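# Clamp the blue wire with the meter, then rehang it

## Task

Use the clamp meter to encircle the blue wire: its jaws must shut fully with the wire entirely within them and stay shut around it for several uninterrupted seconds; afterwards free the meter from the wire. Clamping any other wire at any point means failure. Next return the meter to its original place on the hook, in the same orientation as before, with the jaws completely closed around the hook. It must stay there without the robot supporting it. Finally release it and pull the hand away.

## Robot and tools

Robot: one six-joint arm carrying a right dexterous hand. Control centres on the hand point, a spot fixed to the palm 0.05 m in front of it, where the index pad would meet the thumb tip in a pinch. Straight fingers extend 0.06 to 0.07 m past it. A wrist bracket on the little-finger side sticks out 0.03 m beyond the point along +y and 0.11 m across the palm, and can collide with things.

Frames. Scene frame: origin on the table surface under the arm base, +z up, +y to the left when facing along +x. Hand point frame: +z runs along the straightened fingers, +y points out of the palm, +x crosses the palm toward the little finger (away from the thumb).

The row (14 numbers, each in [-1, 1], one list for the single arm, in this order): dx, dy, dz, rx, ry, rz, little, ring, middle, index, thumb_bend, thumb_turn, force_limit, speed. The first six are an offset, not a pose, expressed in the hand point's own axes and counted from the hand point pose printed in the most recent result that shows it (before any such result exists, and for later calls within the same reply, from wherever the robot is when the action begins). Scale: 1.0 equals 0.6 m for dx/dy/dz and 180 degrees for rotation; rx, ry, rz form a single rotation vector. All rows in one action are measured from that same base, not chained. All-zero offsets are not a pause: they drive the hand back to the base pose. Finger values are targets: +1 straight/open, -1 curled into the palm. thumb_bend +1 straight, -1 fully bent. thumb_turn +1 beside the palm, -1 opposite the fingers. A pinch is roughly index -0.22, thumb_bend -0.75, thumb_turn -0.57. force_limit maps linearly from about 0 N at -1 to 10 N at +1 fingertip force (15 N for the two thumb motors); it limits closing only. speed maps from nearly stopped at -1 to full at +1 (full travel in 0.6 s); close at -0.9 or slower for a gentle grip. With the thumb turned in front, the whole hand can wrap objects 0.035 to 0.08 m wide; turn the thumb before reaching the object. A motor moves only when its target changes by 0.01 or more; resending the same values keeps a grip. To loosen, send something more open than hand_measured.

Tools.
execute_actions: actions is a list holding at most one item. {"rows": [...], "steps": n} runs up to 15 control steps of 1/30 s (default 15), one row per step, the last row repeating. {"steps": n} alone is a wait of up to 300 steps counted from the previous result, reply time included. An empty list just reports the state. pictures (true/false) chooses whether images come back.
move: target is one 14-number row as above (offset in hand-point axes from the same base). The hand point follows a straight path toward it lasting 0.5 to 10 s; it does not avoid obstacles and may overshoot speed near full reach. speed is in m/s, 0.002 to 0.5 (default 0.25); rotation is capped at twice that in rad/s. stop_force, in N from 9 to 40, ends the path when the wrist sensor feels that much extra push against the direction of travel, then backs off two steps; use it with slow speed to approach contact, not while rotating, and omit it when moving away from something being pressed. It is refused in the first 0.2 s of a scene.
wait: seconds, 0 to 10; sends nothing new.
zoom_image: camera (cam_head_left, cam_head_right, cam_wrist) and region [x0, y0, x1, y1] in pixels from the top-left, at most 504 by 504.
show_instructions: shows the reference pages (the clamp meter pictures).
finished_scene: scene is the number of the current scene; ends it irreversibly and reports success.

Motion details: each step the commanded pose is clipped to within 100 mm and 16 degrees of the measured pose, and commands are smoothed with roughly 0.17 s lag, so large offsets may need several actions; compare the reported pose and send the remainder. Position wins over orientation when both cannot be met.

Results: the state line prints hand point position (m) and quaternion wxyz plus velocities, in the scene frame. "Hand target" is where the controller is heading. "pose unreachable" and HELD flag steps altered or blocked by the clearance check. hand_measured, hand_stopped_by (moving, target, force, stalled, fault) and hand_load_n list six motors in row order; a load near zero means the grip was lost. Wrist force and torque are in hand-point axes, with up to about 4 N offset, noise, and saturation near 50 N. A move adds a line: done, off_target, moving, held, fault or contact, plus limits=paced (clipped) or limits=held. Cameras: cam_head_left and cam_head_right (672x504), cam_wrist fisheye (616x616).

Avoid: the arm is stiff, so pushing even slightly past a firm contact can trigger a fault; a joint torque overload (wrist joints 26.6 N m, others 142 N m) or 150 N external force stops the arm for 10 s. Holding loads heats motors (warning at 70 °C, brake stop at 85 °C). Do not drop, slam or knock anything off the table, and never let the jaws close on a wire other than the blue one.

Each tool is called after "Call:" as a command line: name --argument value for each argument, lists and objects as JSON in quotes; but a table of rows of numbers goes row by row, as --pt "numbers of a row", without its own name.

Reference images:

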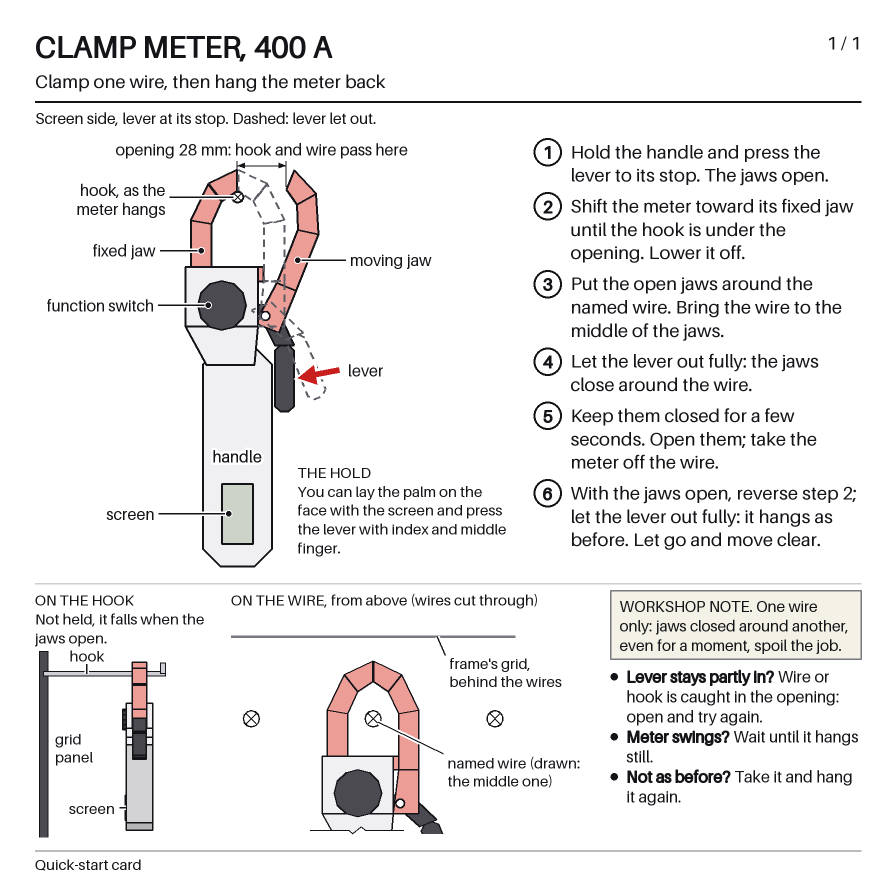

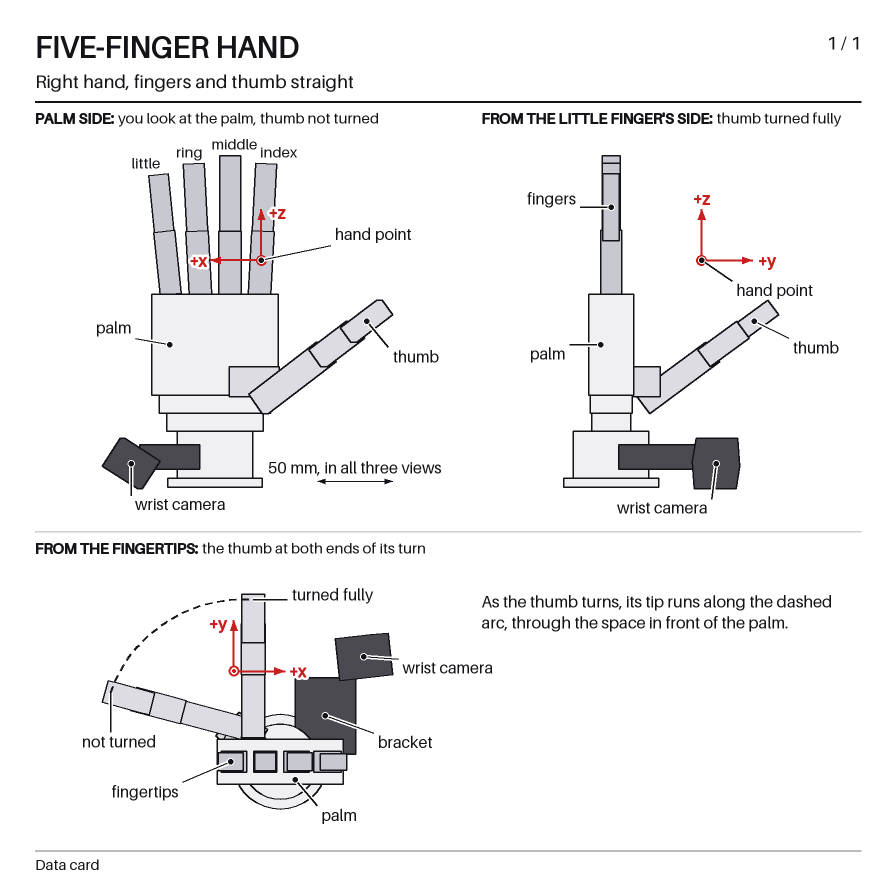

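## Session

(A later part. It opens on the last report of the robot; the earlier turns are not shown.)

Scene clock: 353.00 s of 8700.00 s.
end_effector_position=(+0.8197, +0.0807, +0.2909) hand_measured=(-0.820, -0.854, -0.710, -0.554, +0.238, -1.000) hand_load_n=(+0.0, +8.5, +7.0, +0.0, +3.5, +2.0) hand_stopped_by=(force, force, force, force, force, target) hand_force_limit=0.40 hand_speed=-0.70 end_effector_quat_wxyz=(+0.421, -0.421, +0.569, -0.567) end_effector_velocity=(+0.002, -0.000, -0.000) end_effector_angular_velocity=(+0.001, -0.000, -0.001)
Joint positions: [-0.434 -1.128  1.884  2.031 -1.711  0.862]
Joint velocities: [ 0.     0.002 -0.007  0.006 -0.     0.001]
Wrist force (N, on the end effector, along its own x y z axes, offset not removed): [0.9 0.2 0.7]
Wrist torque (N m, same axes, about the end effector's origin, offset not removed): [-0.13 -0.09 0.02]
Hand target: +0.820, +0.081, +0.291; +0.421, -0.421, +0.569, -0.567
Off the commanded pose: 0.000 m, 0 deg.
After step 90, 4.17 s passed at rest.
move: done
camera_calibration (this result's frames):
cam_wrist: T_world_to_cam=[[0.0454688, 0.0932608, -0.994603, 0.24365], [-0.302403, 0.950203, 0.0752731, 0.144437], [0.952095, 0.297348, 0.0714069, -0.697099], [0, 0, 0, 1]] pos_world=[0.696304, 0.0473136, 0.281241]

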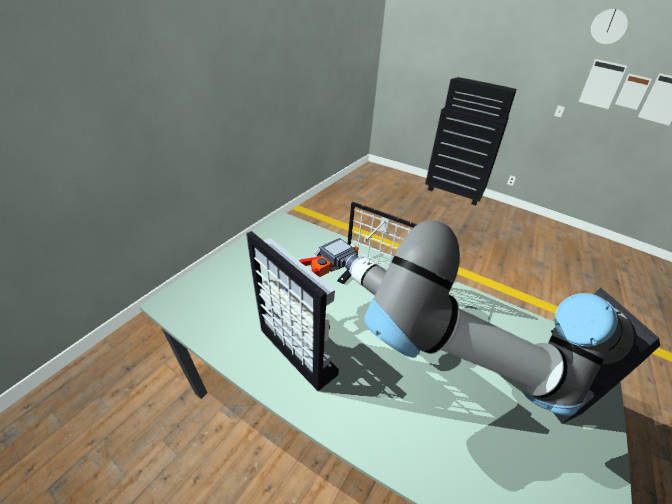

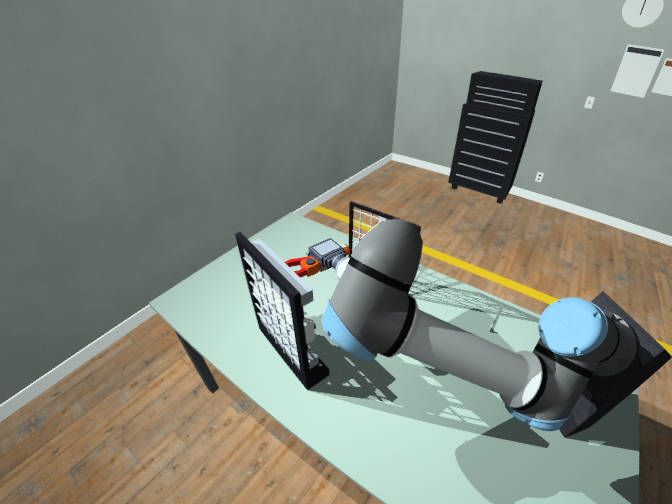

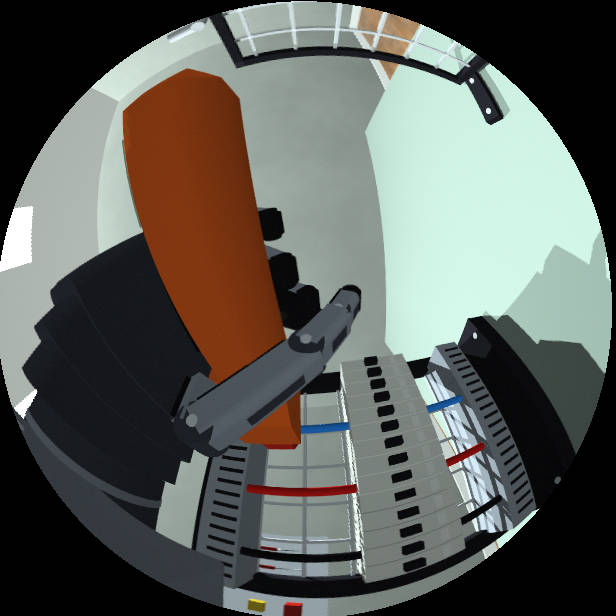

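Call:
zoom_image --camera "cam_wrist" --region '[320, 350, 420, 510]'

Region (320, 350, 420, 510) of cam_wrist's 616x616 image, scaled by 3.150, with more detail than that image has; it fills the left 315 columns of this view, and the rest is white.

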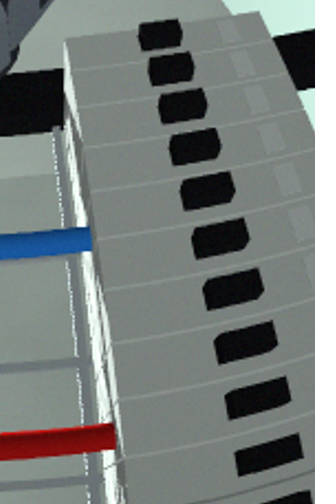

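Call:
move --target '[-0.05,0.0133,-0.0117,0,0,0,-1,-0.95,-0.95,-0.95,-1,-1,0.4,-0.7]' --speed 0.04

Call:
zoom_image --camera "cam_wrist" --region '[190, 340, 480, 600]'

Scene clock: 398.00 s of 8700.00 s.
end_effector_position=(+0.8216, +0.1111, +0.2830) hand_measured=(-0.820, -0.854, -0.710, -0.554, +0.238, -1.000) hand_load_n=(+0.0, +8.5, +7.0, +0.0, +3.5, +2.0) hand_stopped_by=(force, force, force, force, force, target) hand_force_limit=0.40 hand_speed=-0.70 end_effector_quat_wxyz=(+0.421, -0.421, +0.569, -0.567) end_effector_velocity=(+0.000, +0.002, -0.000) end_effector_angular_velocity=(-0.001, -0.001, -0.000)
Joint positions: [-0.373 -1.153  1.872  2.064 -1.768  0.84 ]
Joint velocities: [ 0.005 -0.002 -0.001  0.002 -0.005 -0.002]
Wrist force (N, on the end effector, along its own x y z axes, offset not removed): [-0.4 0.8 1.1]
Wrist torque (N m, same axes, about the end effector's origin, offset not removed): [-0.04 0.02 0.04]
Hand target: +0.822, +0.111, +0.283; +0.421, -0.421, +0.569, -0.567
Off the commanded pose: 0.000 m, 0 deg.
After step 90, 40.80 s passed at rest.
move: done
camera_calibration (this result's frames):
cam_wrist: T_world_to_cam=[[0.0453985, 0.0931543, -0.994616, 0.232983], [-0.302507, 0.950177, 0.0751846, 0.116777], [0.952066, 0.297465, 0.0713164, -0.707458], [0, 0, 0, 1]] pos_world=[0.698295, 0.0777812, 0.273402]

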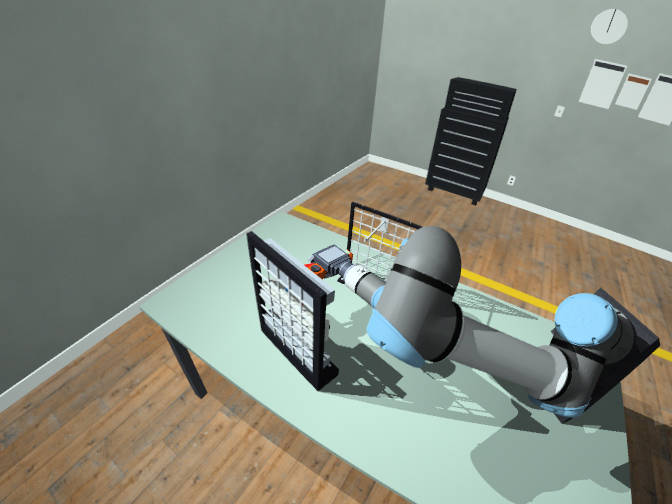

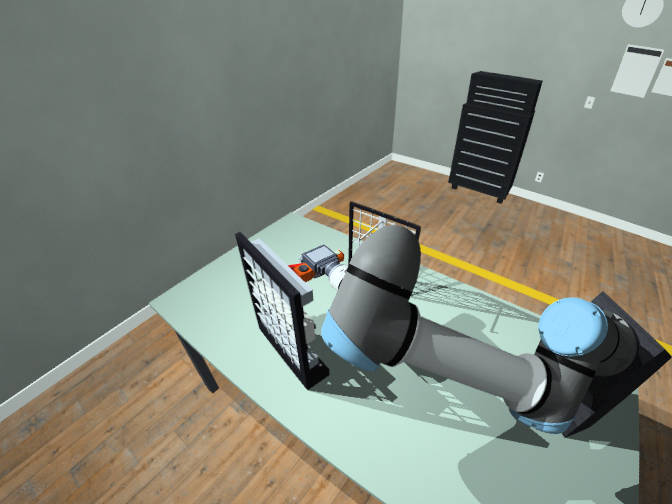

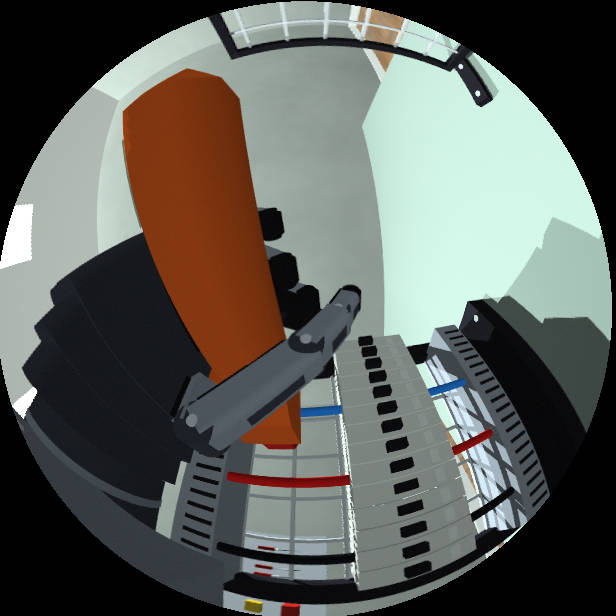

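Region (190, 340, 480, 600) of cam_wrist's 616x616 image, scaled by 1.738, with more detail than that image has; it fills the top 452 rows of this view, and the rest is white.

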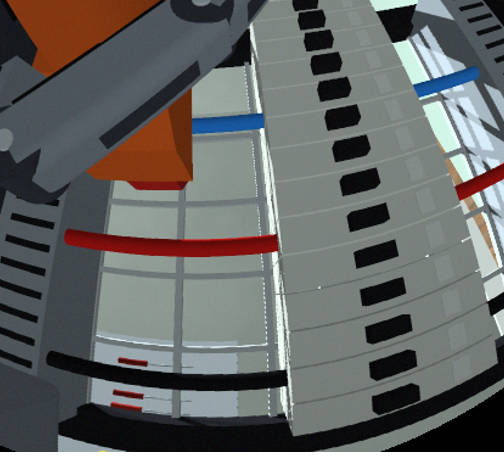

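Call:
move --target '[-0.0333,0,0.005,0,0,0,-1,-0.95,-0.95,-0.95,-1,-1,0.4,-0.7]' --speed 0.015

Call:
zoom_image --camera "cam_wrist" --region '[190, 340, 480, 600]'

Call:
zoom_image --camera "cam_head_left" --region '[250, 225, 370, 320]'

Scene clock: 411.57 s of 8700.00 s.
end_effector_position=(+0.8302, +0.1291, +0.2830) hand_measured=(-0.820, -0.854, -0.710, -0.554, +0.238, -1.000) hand_load_n=(+0.0, +8.5, +7.0, +0.0, +3.5, +2.0) hand_stopped_by=(force, force, force, force, force, target) hand_force_limit=0.40 hand_speed=-0.70 end_effector_quat_wxyz=(+0.421, -0.421, +0.569, -0.567) end_effector_velocity=(+0.001, +0.002, -0.000) end_effector_angular_velocity=(-0.001, +0.001, -0.001)
Joint positions: [-0.345 -1.17   1.846  2.105 -1.795  0.83 ]
Joint velocities: [ 0.003 -0.002 -0.003  0.006 -0.003 -0.002]
Wrist force (N, on the end effector, along its own x y z axes, offset not removed): [0.4 0.5 0.2]
Wrist torque (N m, same axes, about the end effector's origin, offset not removed): [-0.10 0.03 0.02]
Hand target: +0.830, +0.129, +0.283; +0.421, -0.421, +0.569, -0.567
Off the commanded pose: 0.000 m, 0 deg.
After step 90, 8.93 s passed at rest.
move: done
camera_calibration (this result's frames):
cam_wrist: T_world_to_cam=[[0.0453758, 0.0931038, -0.994622, 0.230973], [-0.302565, 0.950163, 0.0751387, 0.102324], [0.952048, 0.297528, 0.0712843, -0.720953], [0, 0, 0, 1]] pos_world=[0.706861, 0.0957751, 0.273435]

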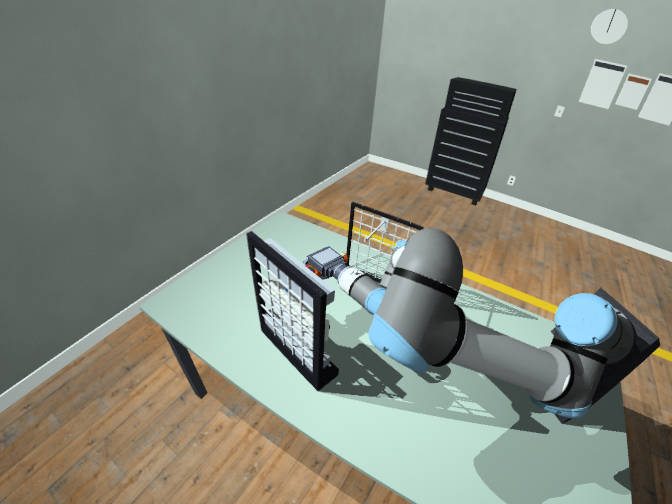

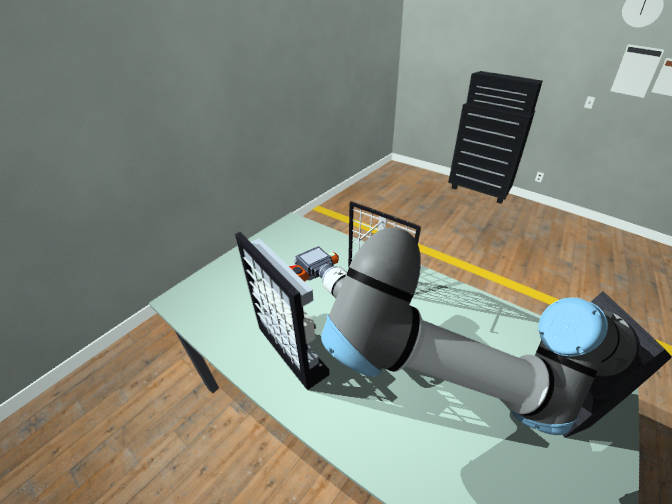

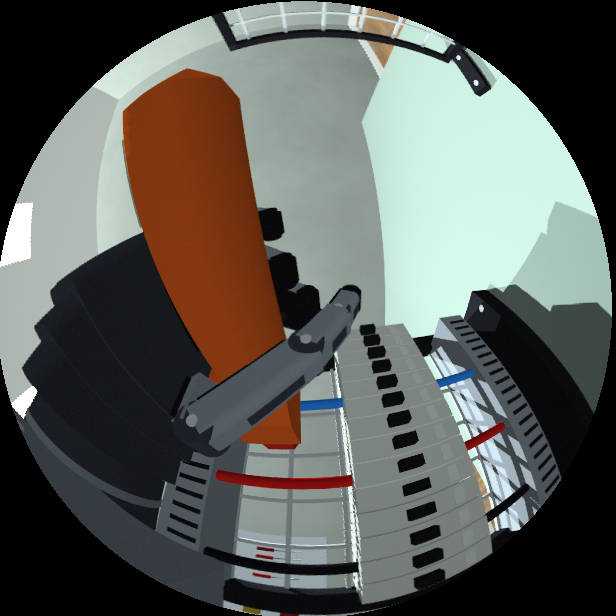

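Region (190, 340, 480, 600) of cam_wrist's 616x616 image, scaled by 1.738, with more detail than that image has; it fills the top 452 rows of this view, and the rest is white.

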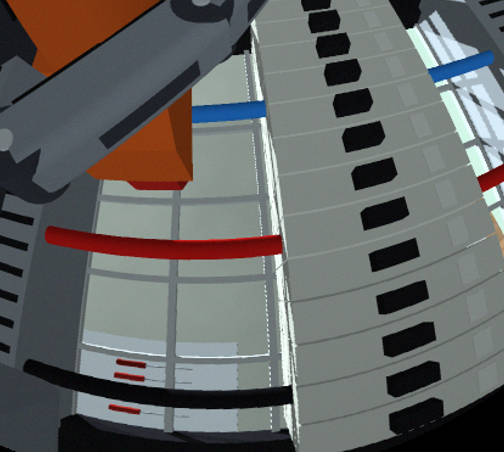

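Region (250, 225, 370, 320) of cam_head_left's 672x504 image, scaled by 4.200, with more detail than that image has; it fills the top 399 rows of this view, and the rest is white.

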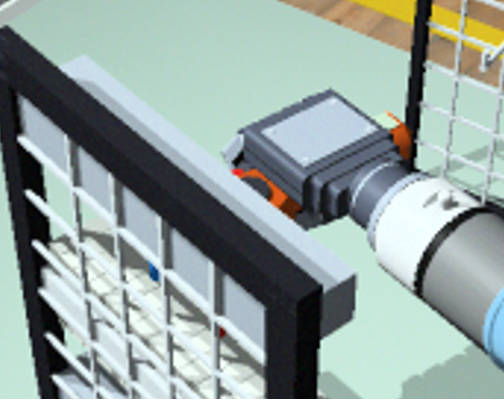

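Call:
move --target '[-0.030,0,0.0217,0,0,0,-1,-0.95,-0.95,-0.95,-1,-1,0.4,-0.7]' --speed 0.015

Call:
zoom_image --camera "cam_wrist" --region '[190, 340, 480, 600]'

Scene clock: 420.13 s of 8700.00 s.
end_effector_position=(+0.8477, +0.1424, +0.2831) hand_measured=(-0.820, -0.854, -0.710, -0.554, +0.238, -1.000) hand_load_n=(+0.0, +8.5, +7.0, +0.0, +3.5, +2.0) hand_stopped_by=(force, force, force, force, force, target) hand_force_limit=0.40 hand_speed=-0.70 end_effector_quat_wxyz=(+0.421, -0.421, +0.569, -0.567) end_effector_velocity=(+0.003, +0.002, +0.001) end_effector_angular_velocity=(-0.001, -0.002, +0.002)
Joint positions: [-0.325 -1.172  1.792  2.159 -1.813  0.823]
Joint velocities: [ 0.002 -0.    -0.008  0.005 -0.002 -0.002]
Wrist force (N, on the end effector, along its own x y z axes, offset not removed): [1.7 1.5 0.8]
Wrist torque (N m, same axes, about the end effector's origin, offset not removed): [-0.02 -0.25 0.17]
Hand target: +0.848, +0.143, +0.283; +0.421, -0.421, +0.569, -0.567
Off the commanded pose: 0.000 m, 0 deg.
After step 90, 3.80 s passed at rest.
move: done
camera_calibration (this result's frames):
cam_wrist: T_world_to_cam=[[0.0453757, 0.0930699, -0.994625, 0.228978], [-0.302624, 0.950146, 0.0751019, 0.0950549], [0.952029, 0.29759, 0.0712788, -0.741538], [0, 0, 0, 1]] pos_world=[0.724342, 0.109047, 0.273465]

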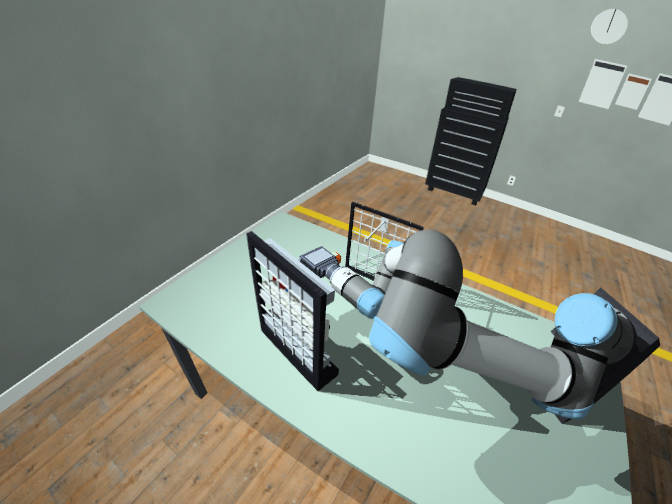

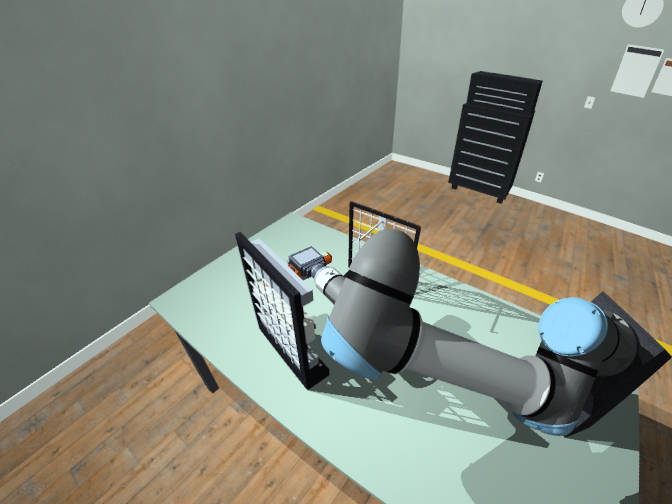

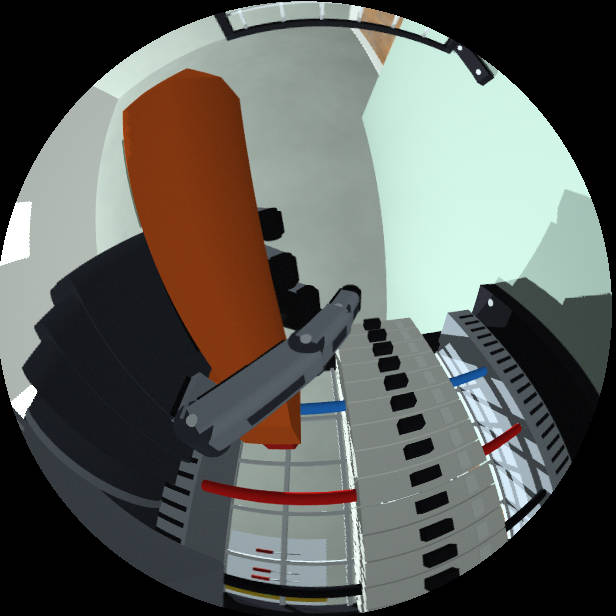

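Region (190, 340, 480, 600) of cam_wrist's 616x616 image, scaled by 1.738, with more detail than that image has; it fills the top 452 rows of this view, and the rest is white.

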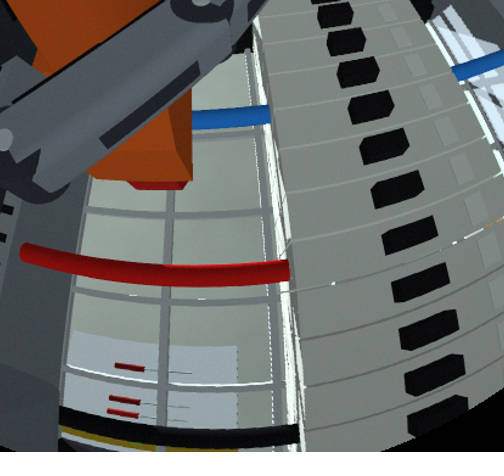

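Call:
zoom_image --camera "cam_head_left" --region '[255, 240, 335, 320]'

Call:
zoom_image --camera "cam_head_right" --region '[240, 240, 320, 320]'

Region (255, 240, 335, 320) of cam_head_left's 672x504 image, scaled by 6.300, with more detail than that image has.

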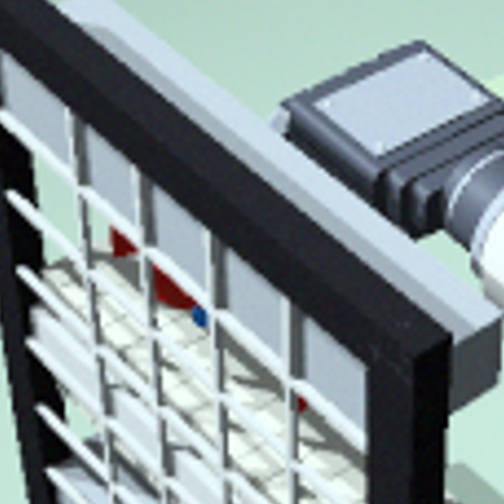

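Region (240, 240, 320, 320) of cam_head_right's 672x504 image, scaled by 6.300, with more detail than that image has.

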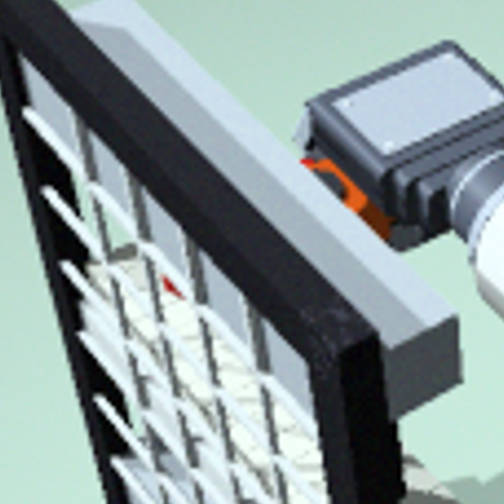

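Call:
execute_actions --actions '[{"rows": [[0,0,0,0,0,0,-1,-0.95,0.3,0.3,-1,-1,0.4,-0.6]], "steps": 15}]' --pictures false

Call:
wait --seconds 2.5

Scene clock: 440.70 s of 8700.00 s.
end_effector_position=(+0.8477, +0.1425, +0.2830) hand_measured=(-0.820, -0.854, -0.446, -0.290, +0.238, -1.000) hand_load_n=(+0.0, +7.0, +2.0, +0.0, +2.0, +3.5) hand_stopped_by=(force, force, moving, moving, force, target) hand_force_limit=0.40 hand_speed=-0.60 end_effector_quat_wxyz=(+0.421, -0.421, +0.569, -0.567) end_effector_velocity=(-0.000, -0.000, +0.000) end_effector_angular_velocity=(+0.001, -0.001, +0.000)
Joint positions: [-0.325 -1.172  1.792  2.159 -1.813  0.822]
Joint velocities: [-0.001 -0.     0.    -0.001  0.     0.001]
Wrist force (N, on the end effector, along its own x y z axes, offset not removed): [0.8 1.4 1.2]
Wrist torque (N m, same axes, about the end effector's origin, offset not removed): [-0.07 -0.07 0.13]
Hand target: +0.848, +0.142, +0.283; +0.421, -0.421, +0.569, -0.567
Off the commanded pose: 0.000 m, 0 deg.
Steps of this call (steps 1 to 90: nothing new was sent; then 17.07 s passed at rest; steps 91 to 105: all 15 steps of this action). Readings (end_effector_position | what the end effector reports):
91: (+0.8479, +0.1426, +0.2831) | hand_measured=(-0.820, -0.854, -0.710, -0.554, +0.238, -1.000) hand_load_n=(+0.0, +8.5, +7.0, +0.0, +3.5, +2.0) hand_stopped_by=(force, force, moving, moving, force, target) hand_force_limit=0.40 hand_speed=-0.60
92: (+0.8479, +0.1426, +0.2831) | hand_measured=(-0.820, -0.854, -0.710, -0.554, +0.238, -1.000) hand_load_n=(+0.0, +8.5, +7.0, +0.0, +3.5, +2.0) hand_stopped_by=(force, force, moving, moving, force, target) hand_force_limit=0.40 hand_speed=-0.60
94: (+0.8479, +0.1426, +0.2831) | hand_measured=(-0.820, -0.854, -0.690, -0.534, +0.238, -1.000) hand_load_n=(+0.0, +8.5, +5.5, +0.0, +3.5, +2.0) hand_stopped_by=(force, force, moving, moving, force, target) hand_force_limit=0.40 hand_speed=-0.60
98: (+0.8478, +0.1425, +0.2830) | hand_measured=(-0.820, -0.854, -0.602, -0.446, +0.238, -1.000) hand_load_n=(+0.0, +7.5, +3.0, +0.0, +2.5, +3.5) hand_stopped_by=(force, force, moving, moving, force, target) hand_force_limit=0.40 hand_speed=-0.60
105: the state above

Scene clock: 443.20 s of 8700.00 s.
end_effector_position=(+0.8477, +0.1424, +0.2831) hand_measured=(-0.820, -0.854, +0.300, +0.300, +0.238, -1.000) hand_load_n=(+0.0, +7.5, +0.0, +0.0, +1.5, +2.5) hand_stopped_by=(force, force, target, target, force, target) hand_force_limit=0.40 hand_speed=-0.60 end_effector_quat_wxyz=(+0.421, -0.421, +0.569, -0.567) end_effector_velocity=(-0.000, -0.000, -0.000) end_effector_angular_velocity=(-0.001, +0.001, -0.001)
Joint positions: [-0.325 -1.172  1.792  2.159 -1.813  0.823]
Joint velocities: [-0.    -0.     0.001  0.    -0.    -0.001]
Wrist force (N, on the end effector, along its own x y z axes, offset not removed): [2.4 1.4 0.9]
Wrist torque (N m, same axes, about the end effector's origin, offset not removed): [-0.01 -0.31 0.22]
Hand target: +0.848, +0.142, +0.283; +0.421, -0.421, +0.569, -0.567
Off the commanded pose: 0.000 m, 0 deg.
Steps of this call (steps 1 to 75: nothing new was sent). Readings (end_effector_position | what the end effector reports):
1: (+0.8477, +0.1425, +0.2830) | hand_measured=(-0.820, -0.854, -0.424, -0.268, +0.238, -1.000) hand_load_n=(+0.0, +7.0, +2.0, +0.0, +2.0, +3.5) hand_stopped_by=(force, force, moving, moving, force, target) hand_force_limit=0.40 hand_speed=-0.60
2: (+0.8477, +0.1425, +0.2830) | hand_measured=(-0.820, -0.854, -0.402, -0.246, +0.238, -1.000) hand_load_n=(+0.0, +7.0, +2.0, +0.0, +2.0, +3.5) hand_stopped_by=(force, force, moving, moving, force, target) hand_force_limit=0.40 hand_speed=-0.60
4: (+0.8477, +0.1424, +0.2830) | hand_measured=(-0.820, -0.854, -0.356, -0.202, +0.238, -1.000) hand_load_n=(+0.0, +7.0, +1.5, +0.0, +2.0, +3.5) hand_stopped_by=(force, force, moving, moving, force, target) hand_force_limit=0.40 hand_speed=-0.60
8: (+0.8477, +0.1424, +0.2830) | hand_measured=(-0.820, -0.854, -0.268, -0.112, +0.238, -1.000) hand_load_n=(+0.0, +7.0, +1.0, +0.0, +1.5, +3.0) hand_stopped_by=(force, force, moving, moving, force, target) hand_force_limit=0.40 hand_speed=-0.60
75: the state above
camera_calibration (this result's frames):
cam_wrist: T_world_to_cam=[[0.0453763, 0.0930699, -0.994625, 0.228978], [-0.302624, 0.950146, 0.0751017, 0.0950548], [0.952029, 0.29759, 0.0712793, -0.741539], [0, 0, 0, 1]] pos_world=[0.724342, 0.109047, 0.273465]

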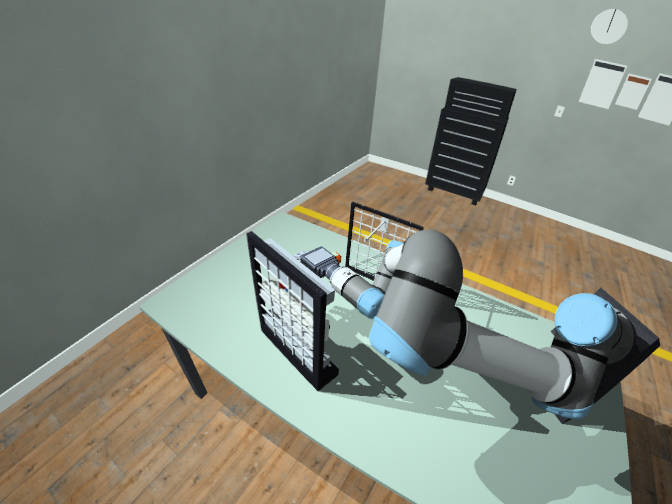

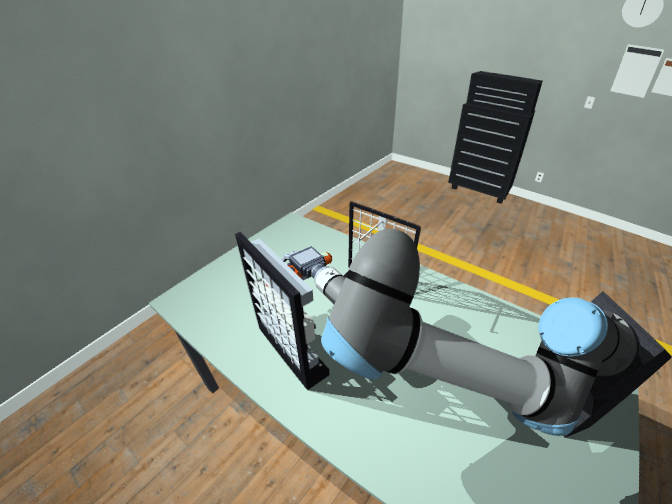

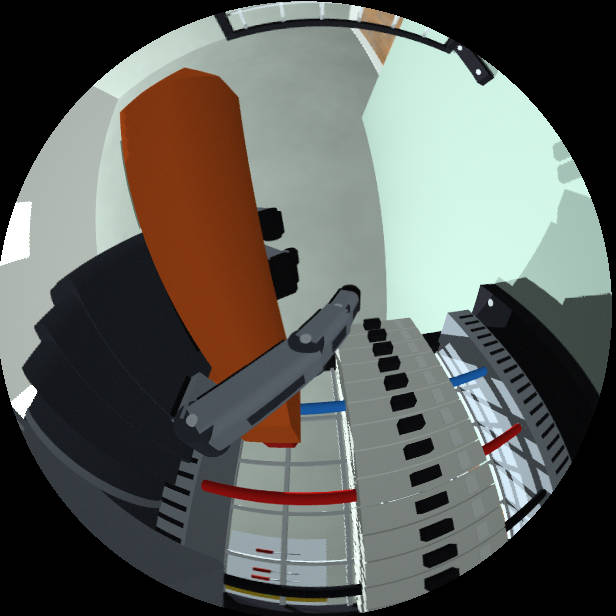

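Call:
zoom_image --camera "cam_head_left" --region '[255, 240, 335, 320]'

Call:
zoom_image --camera "cam_head_right" --region '[240, 240, 320, 320]'

Region (255, 240, 335, 320) of cam_head_left's 672x504 image, scaled by 6.300, with more detail than that image has.

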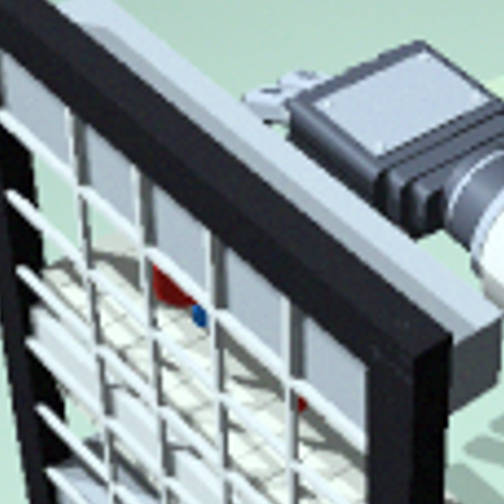

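Region (240, 240, 320, 320) of cam_head_right's 672x504 image, scaled by 6.300, with more detail than that image has.

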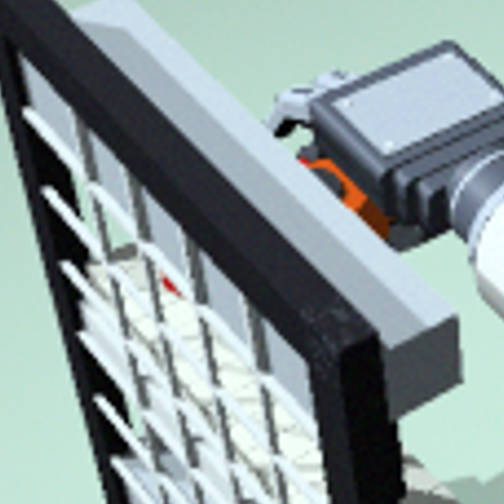

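Call:
wait --seconds 4

Scene clock: 455.73 s of 8700.00 s.
end_effector_position=(+0.8477, +0.1424, +0.2831) hand_measured=(-0.820, -0.854, +0.300, +0.300, +0.238, -1.000) hand_load_n=(+0.0, +7.5, +0.0, +0.0, +1.5, +2.5) hand_stopped_by=(force, force, target, target, force, target) hand_force_limit=0.40 hand_speed=-0.60 end_effector_quat_wxyz=(+0.421, -0.421, +0.569, -0.567) end_effector_velocity=(-0.000, +0.000, -0.000) end_effector_angular_velocity=(+0.000, -0.000, +0.000)
Joint positions: [-0.325 -1.172  1.792  2.159 -1.813  0.823]
Joint velocities: [ 0.     0.     0.    -0.001  0.     0.   ]
Wrist force (N, on the end effector, along its own x y z axes, offset not removed): [0.9 2.2 0.6]
Wrist torque (N m, same axes, about the end effector's origin, offset not removed): [0.09 -0.05 0.10]
Hand target: +0.848, +0.142, +0.283; +0.421, -0.421, +0.569, -0.567
Off the commanded pose: 0.000 m, 0 deg.
Steps of this call (steps 1 to 90: nothing new was sent; then 9.53 s passed at rest). Readings (end_effector_position | what the end effector reports):
1: (+0.8477, +0.1424, +0.2831) | hand_measured=(-0.820, -0.854, +0.300, +0.300, +0.238, -1.000) hand_load_n=(+0.0, +7.5, +0.0, +0.0, +1.5, +2.5) hand_stopped_by=(force, force, target, target, force, target) hand_force_limit=0.40 hand_speed=-0.60
2: (+0.8477, +0.1424, +0.2831) | hand_measured=(-0.820, -0.854, +0.300, +0.300, +0.238, -1.000) hand_load_n=(+0.0, +7.5, +0.0, +0.0, +1.5, +2.5) hand_stopped_by=(force, force, target, target, force, target) hand_force_limit=0.40 hand_speed=-0.60
4: (+0.8477, +0.1424, +0.2831) | hand_measured=(-0.820, -0.854, +0.300, +0.300, +0.238, -1.000) hand_load_n=(+0.0, +7.5, +0.0, +0.0, +1.5, +2.5) hand_stopped_by=(force, force, target, target, force, target) hand_force_limit=0.40 hand_speed=-0.60
8: (+0.8477, +0.1424, +0.2831) | hand_measured=(-0.820, -0.854, +0.300, +0.300, +0.238, -1.000) hand_load_n=(+0.0, +7.5, +0.0, +0.0, +1.5, +2.5) hand_stopped_by=(force, force, target, target, force, target) hand_force_limit=0.40 hand_speed=-0.60
90: the state above
camera_calibration (this result's frames):
cam_wrist: T_world_to_cam=[[0.0453758, 0.0930698, -0.994625, 0.228978], [-0.302624, 0.950146, 0.0751017, 0.0950549], [0.952029, 0.29759, 0.0712789, -0.741538], [0, 0, 0, 1]] pos_world=[0.724342, 0.109047, 0.273465]

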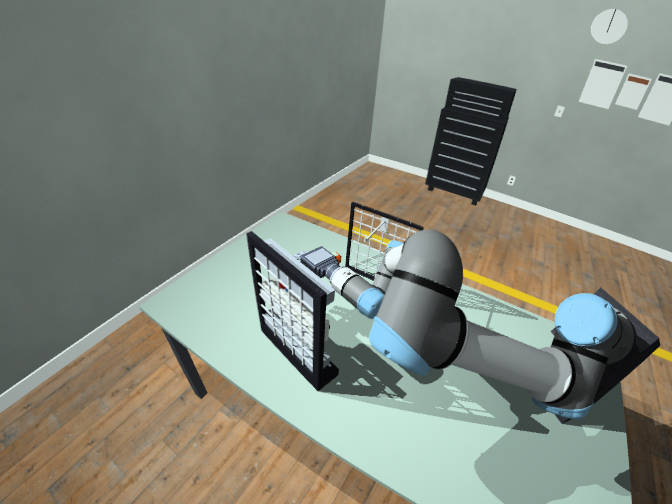

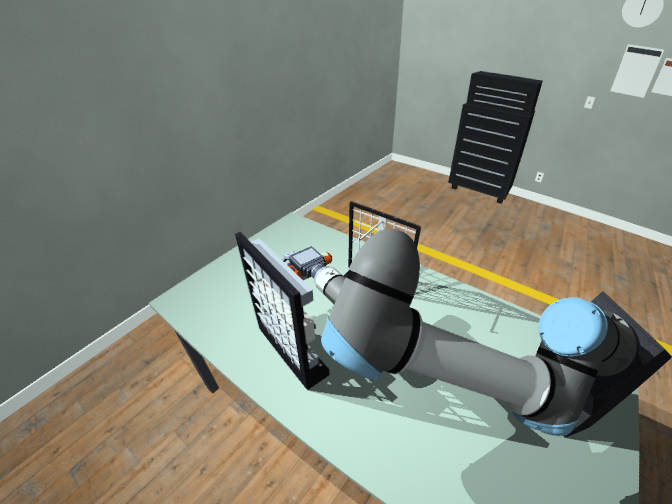

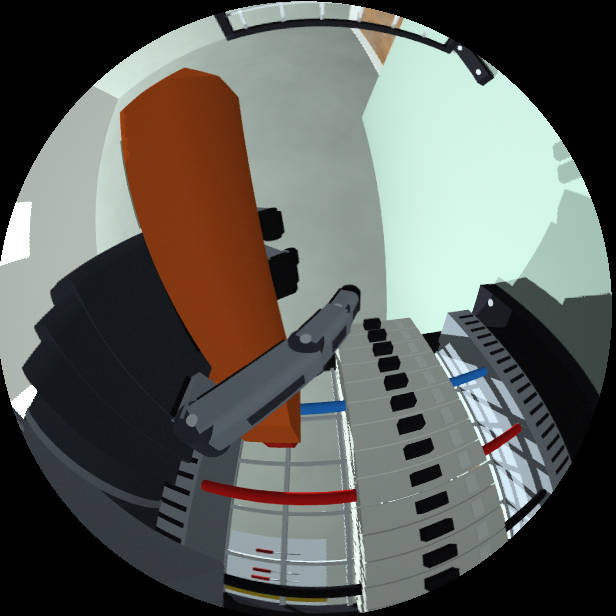

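Call:
execute_actions --actions '[{"rows": [[0,0,0,0,0,0,-1,-0.95,-0.95,-0.95,-1,-1,0.4,-0.7]], "steps": 15}]' --pictures false

Call:
wait --seconds 2.0

Scene clock: 459.63 s of 8700.00 s.
end_effector_position=(+0.8477, +0.1424, +0.2831) hand_measured=(-0.820, -0.854, +0.102, +0.102, +0.238, -1.000) hand_load_n=(+0.0, +7.5, +0.0, +0.0, +1.5, +2.5) hand_stopped_by=(force, force, moving, moving, force, target) hand_force_limit=0.40 hand_speed=-0.70 end_effector_quat_wxyz=(+0.421, -0.421, +0.569, -0.567) end_effector_velocity=(-0.000, -0.000, -0.000) end_effector_angular_velocity=(+0.001, +0.001, -0.001)
Joint positions: [-0.325 -1.172  1.792  2.159 -1.813  0.823]
Joint velocities: [0.    0.    0.001 0.    0.    0.001]
Wrist force (N, on the end effector, along its own x y z axes, offset not removed): [-0.7 1.0 0.4]
Wrist torque (N m, same axes, about the end effector's origin, offset not removed): [-0.13 0.16 0.02]
Hand target: +0.848, +0.142, +0.283; +0.421, -0.421, +0.569, -0.567
Off the commanded pose: 0.000 m, 0 deg.
Steps of this call (steps 1 to 90: nothing new was sent; then 0.40 s passed at rest; steps 91 to 105: all 15 steps of this action). Readings (end_effector_position | what the end effector reports):
91: (+0.8477, +0.1424, +0.2831) | hand_measured=(-0.820, -0.854, +0.300, +0.300, +0.238, -1.000) hand_load_n=(+0.0, +7.5, +0.0, +0.0, +1.5, +2.5) hand_stopped_by=(force, force, moving, moving, force, target) hand_force_limit=0.40 hand_speed=-0.70
92: (+0.8477, +0.1424, +0.2831) | hand_measured=(-0.820, -0.854, +0.300, +0.300, +0.238, -1.000) hand_load_n=(+0.0, +7.5, +0.0, +0.0, +1.5, +2.5) hand_stopped_by=(force, force, moving, moving, force, target) hand_force_limit=0.40 hand_speed=-0.70
94: (+0.8477, +0.1424, +0.2831) | hand_measured=(-0.820, -0.854, +0.284, +0.284, +0.238, -1.000) hand_load_n=(+0.0, +7.5, +0.0, +0.0, +1.5, +2.5) hand_stopped_by=(force, force, moving, moving, force, target) hand_force_limit=0.40 hand_speed=-0.70
98: (+0.8477, +0.1424, +0.2831) | hand_measured=(-0.820, -0.854, +0.218, +0.218, +0.238, -1.000) hand_load_n=(+0.0, +7.5, +0.0, +0.0, +1.5, +2.5) hand_stopped_by=(force, force, moving, moving, force, target) hand_force_limit=0.40 hand_speed=-0.70
105: the state above

Scene clock: 461.63 s of 8700.00 s.
end_effector_position=(+0.8477, +0.1424, +0.2831) hand_measured=(-0.820, -0.854, -0.746, -0.680, +0.238, -1.000) hand_load_n=(+0.0, +8.5, +7.0, +4.5, +5.0, +1.0) hand_stopped_by=(force, force, force, force, force, target) hand_force_limit=0.40 hand_speed=-0.70 end_effector_quat_wxyz=(+0.421, -0.421, +0.569, -0.567) end_effector_velocity=(-0.000, -0.000, -0.000) end_effector_angular_velocity=(+0.000, +0.001, -0.001)
Joint positions: [-0.325 -1.172  1.792  2.159 -1.813  0.823]
Joint velocities: [0.    0.    0.001 0.    0.    0.   ]
Wrist force (N, on the end effector, along its own x y z axes, offset not removed): [0.7 1.4 1.9]
Wrist torque (N m, same axes, about the end effector's origin, offset not removed): [-0.11 -0.08 0.11]
Hand target: +0.848, +0.142, +0.283; +0.421, -0.421, +0.569, -0.567
Off the commanded pose: 0.000 m, 0 deg.
Steps of this call (steps 1 to 60: nothing new was sent). Readings (end_effector_position | what the end effector reports):
1: (+0.8477, +0.1424, +0.2831) | hand_measured=(-0.820, -0.854, +0.084, +0.084, +0.238, -1.000) hand_load_n=(+0.0, +7.5, +0.0, +0.0, +1.5, +2.5) hand_stopped_by=(force, force, moving, moving, force, target) hand_force_limit=0.40 hand_speed=-0.70
2: (+0.8477, +0.1424, +0.2831) | hand_measured=(-0.820, -0.854, +0.068, +0.068, +0.238, -1.000) hand_load_n=(+0.0, +7.5, +0.0, +0.0, +1.5, +2.5) hand_stopped_by=(force, force, moving, moving, force, target) hand_force_limit=0.40 hand_speed=-0.70
4: (+0.8477, +0.1424, +0.2831) | hand_measured=(-0.820, -0.854, +0.034, +0.034, +0.238, -1.000) hand_load_n=(+0.0, +7.5, +0.0, +0.0, +1.5, +2.5) hand_stopped_by=(force, force, moving, moving, force, target) hand_force_limit=0.40 hand_speed=-0.70
8: (+0.8477, +0.1424, +0.2831) | hand_measured=(-0.820, -0.854, -0.032, -0.032, +0.238, -1.000) hand_load_n=(+0.0, +7.5, +0.0, +0.0, +1.5, +2.5) hand_stopped_by=(force, force, moving, moving, force, target) hand_force_limit=0.40 hand_speed=-0.70
60: the state above
camera_calibration (this result's frames):
cam_wrist: T_world_to_cam=[[0.0453761, 0.0930698, -0.994625, 0.228978], [-0.302624, 0.950146, 0.0751017, 0.0950548], [0.952029, 0.29759, 0.0712791, -0.741538], [0, 0, 0, 1]] pos_world=[0.724342, 0.109047, 0.273465]

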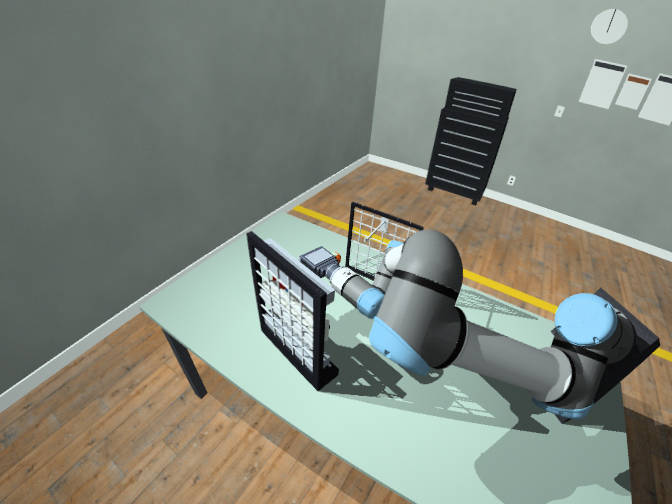

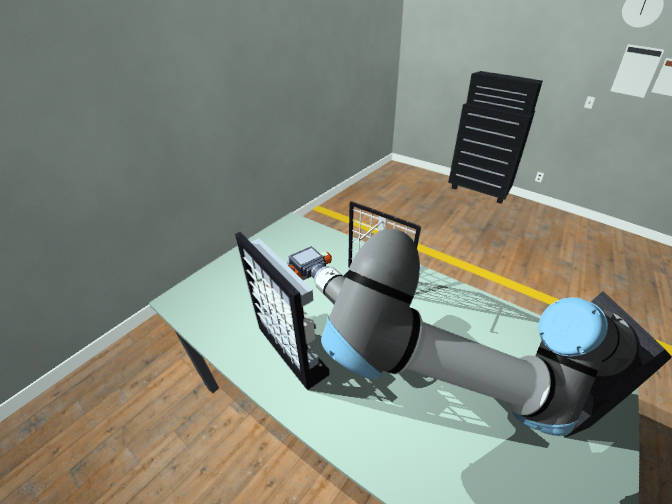

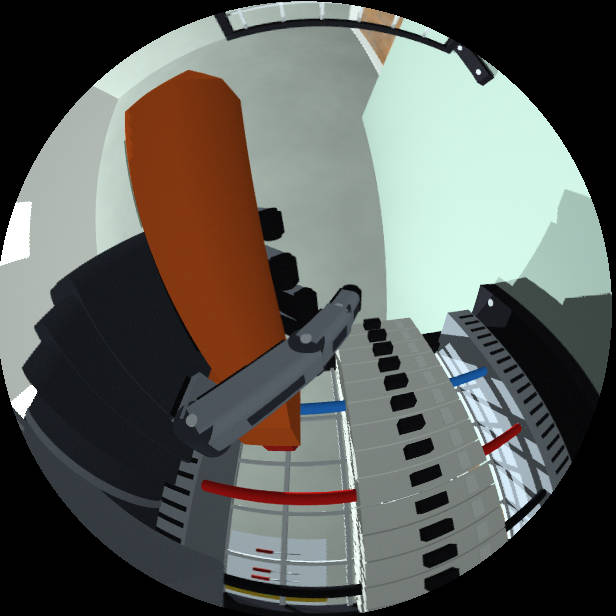

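Call:
zoom_image --camera "cam_head_left" --region '[255, 240, 335, 320]'

Region (255, 240, 335, 320) of cam_head_left's 672x504 image, scaled by 6.300, with more detail than that image has.

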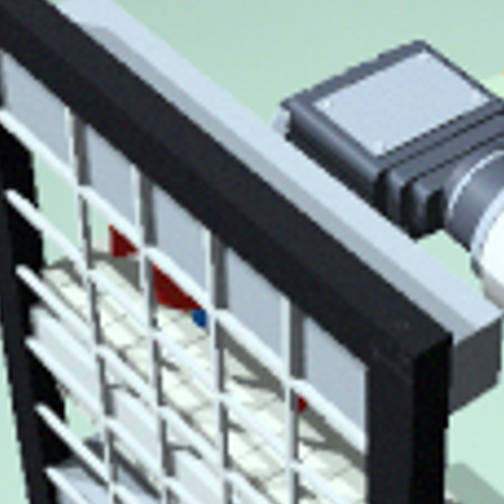

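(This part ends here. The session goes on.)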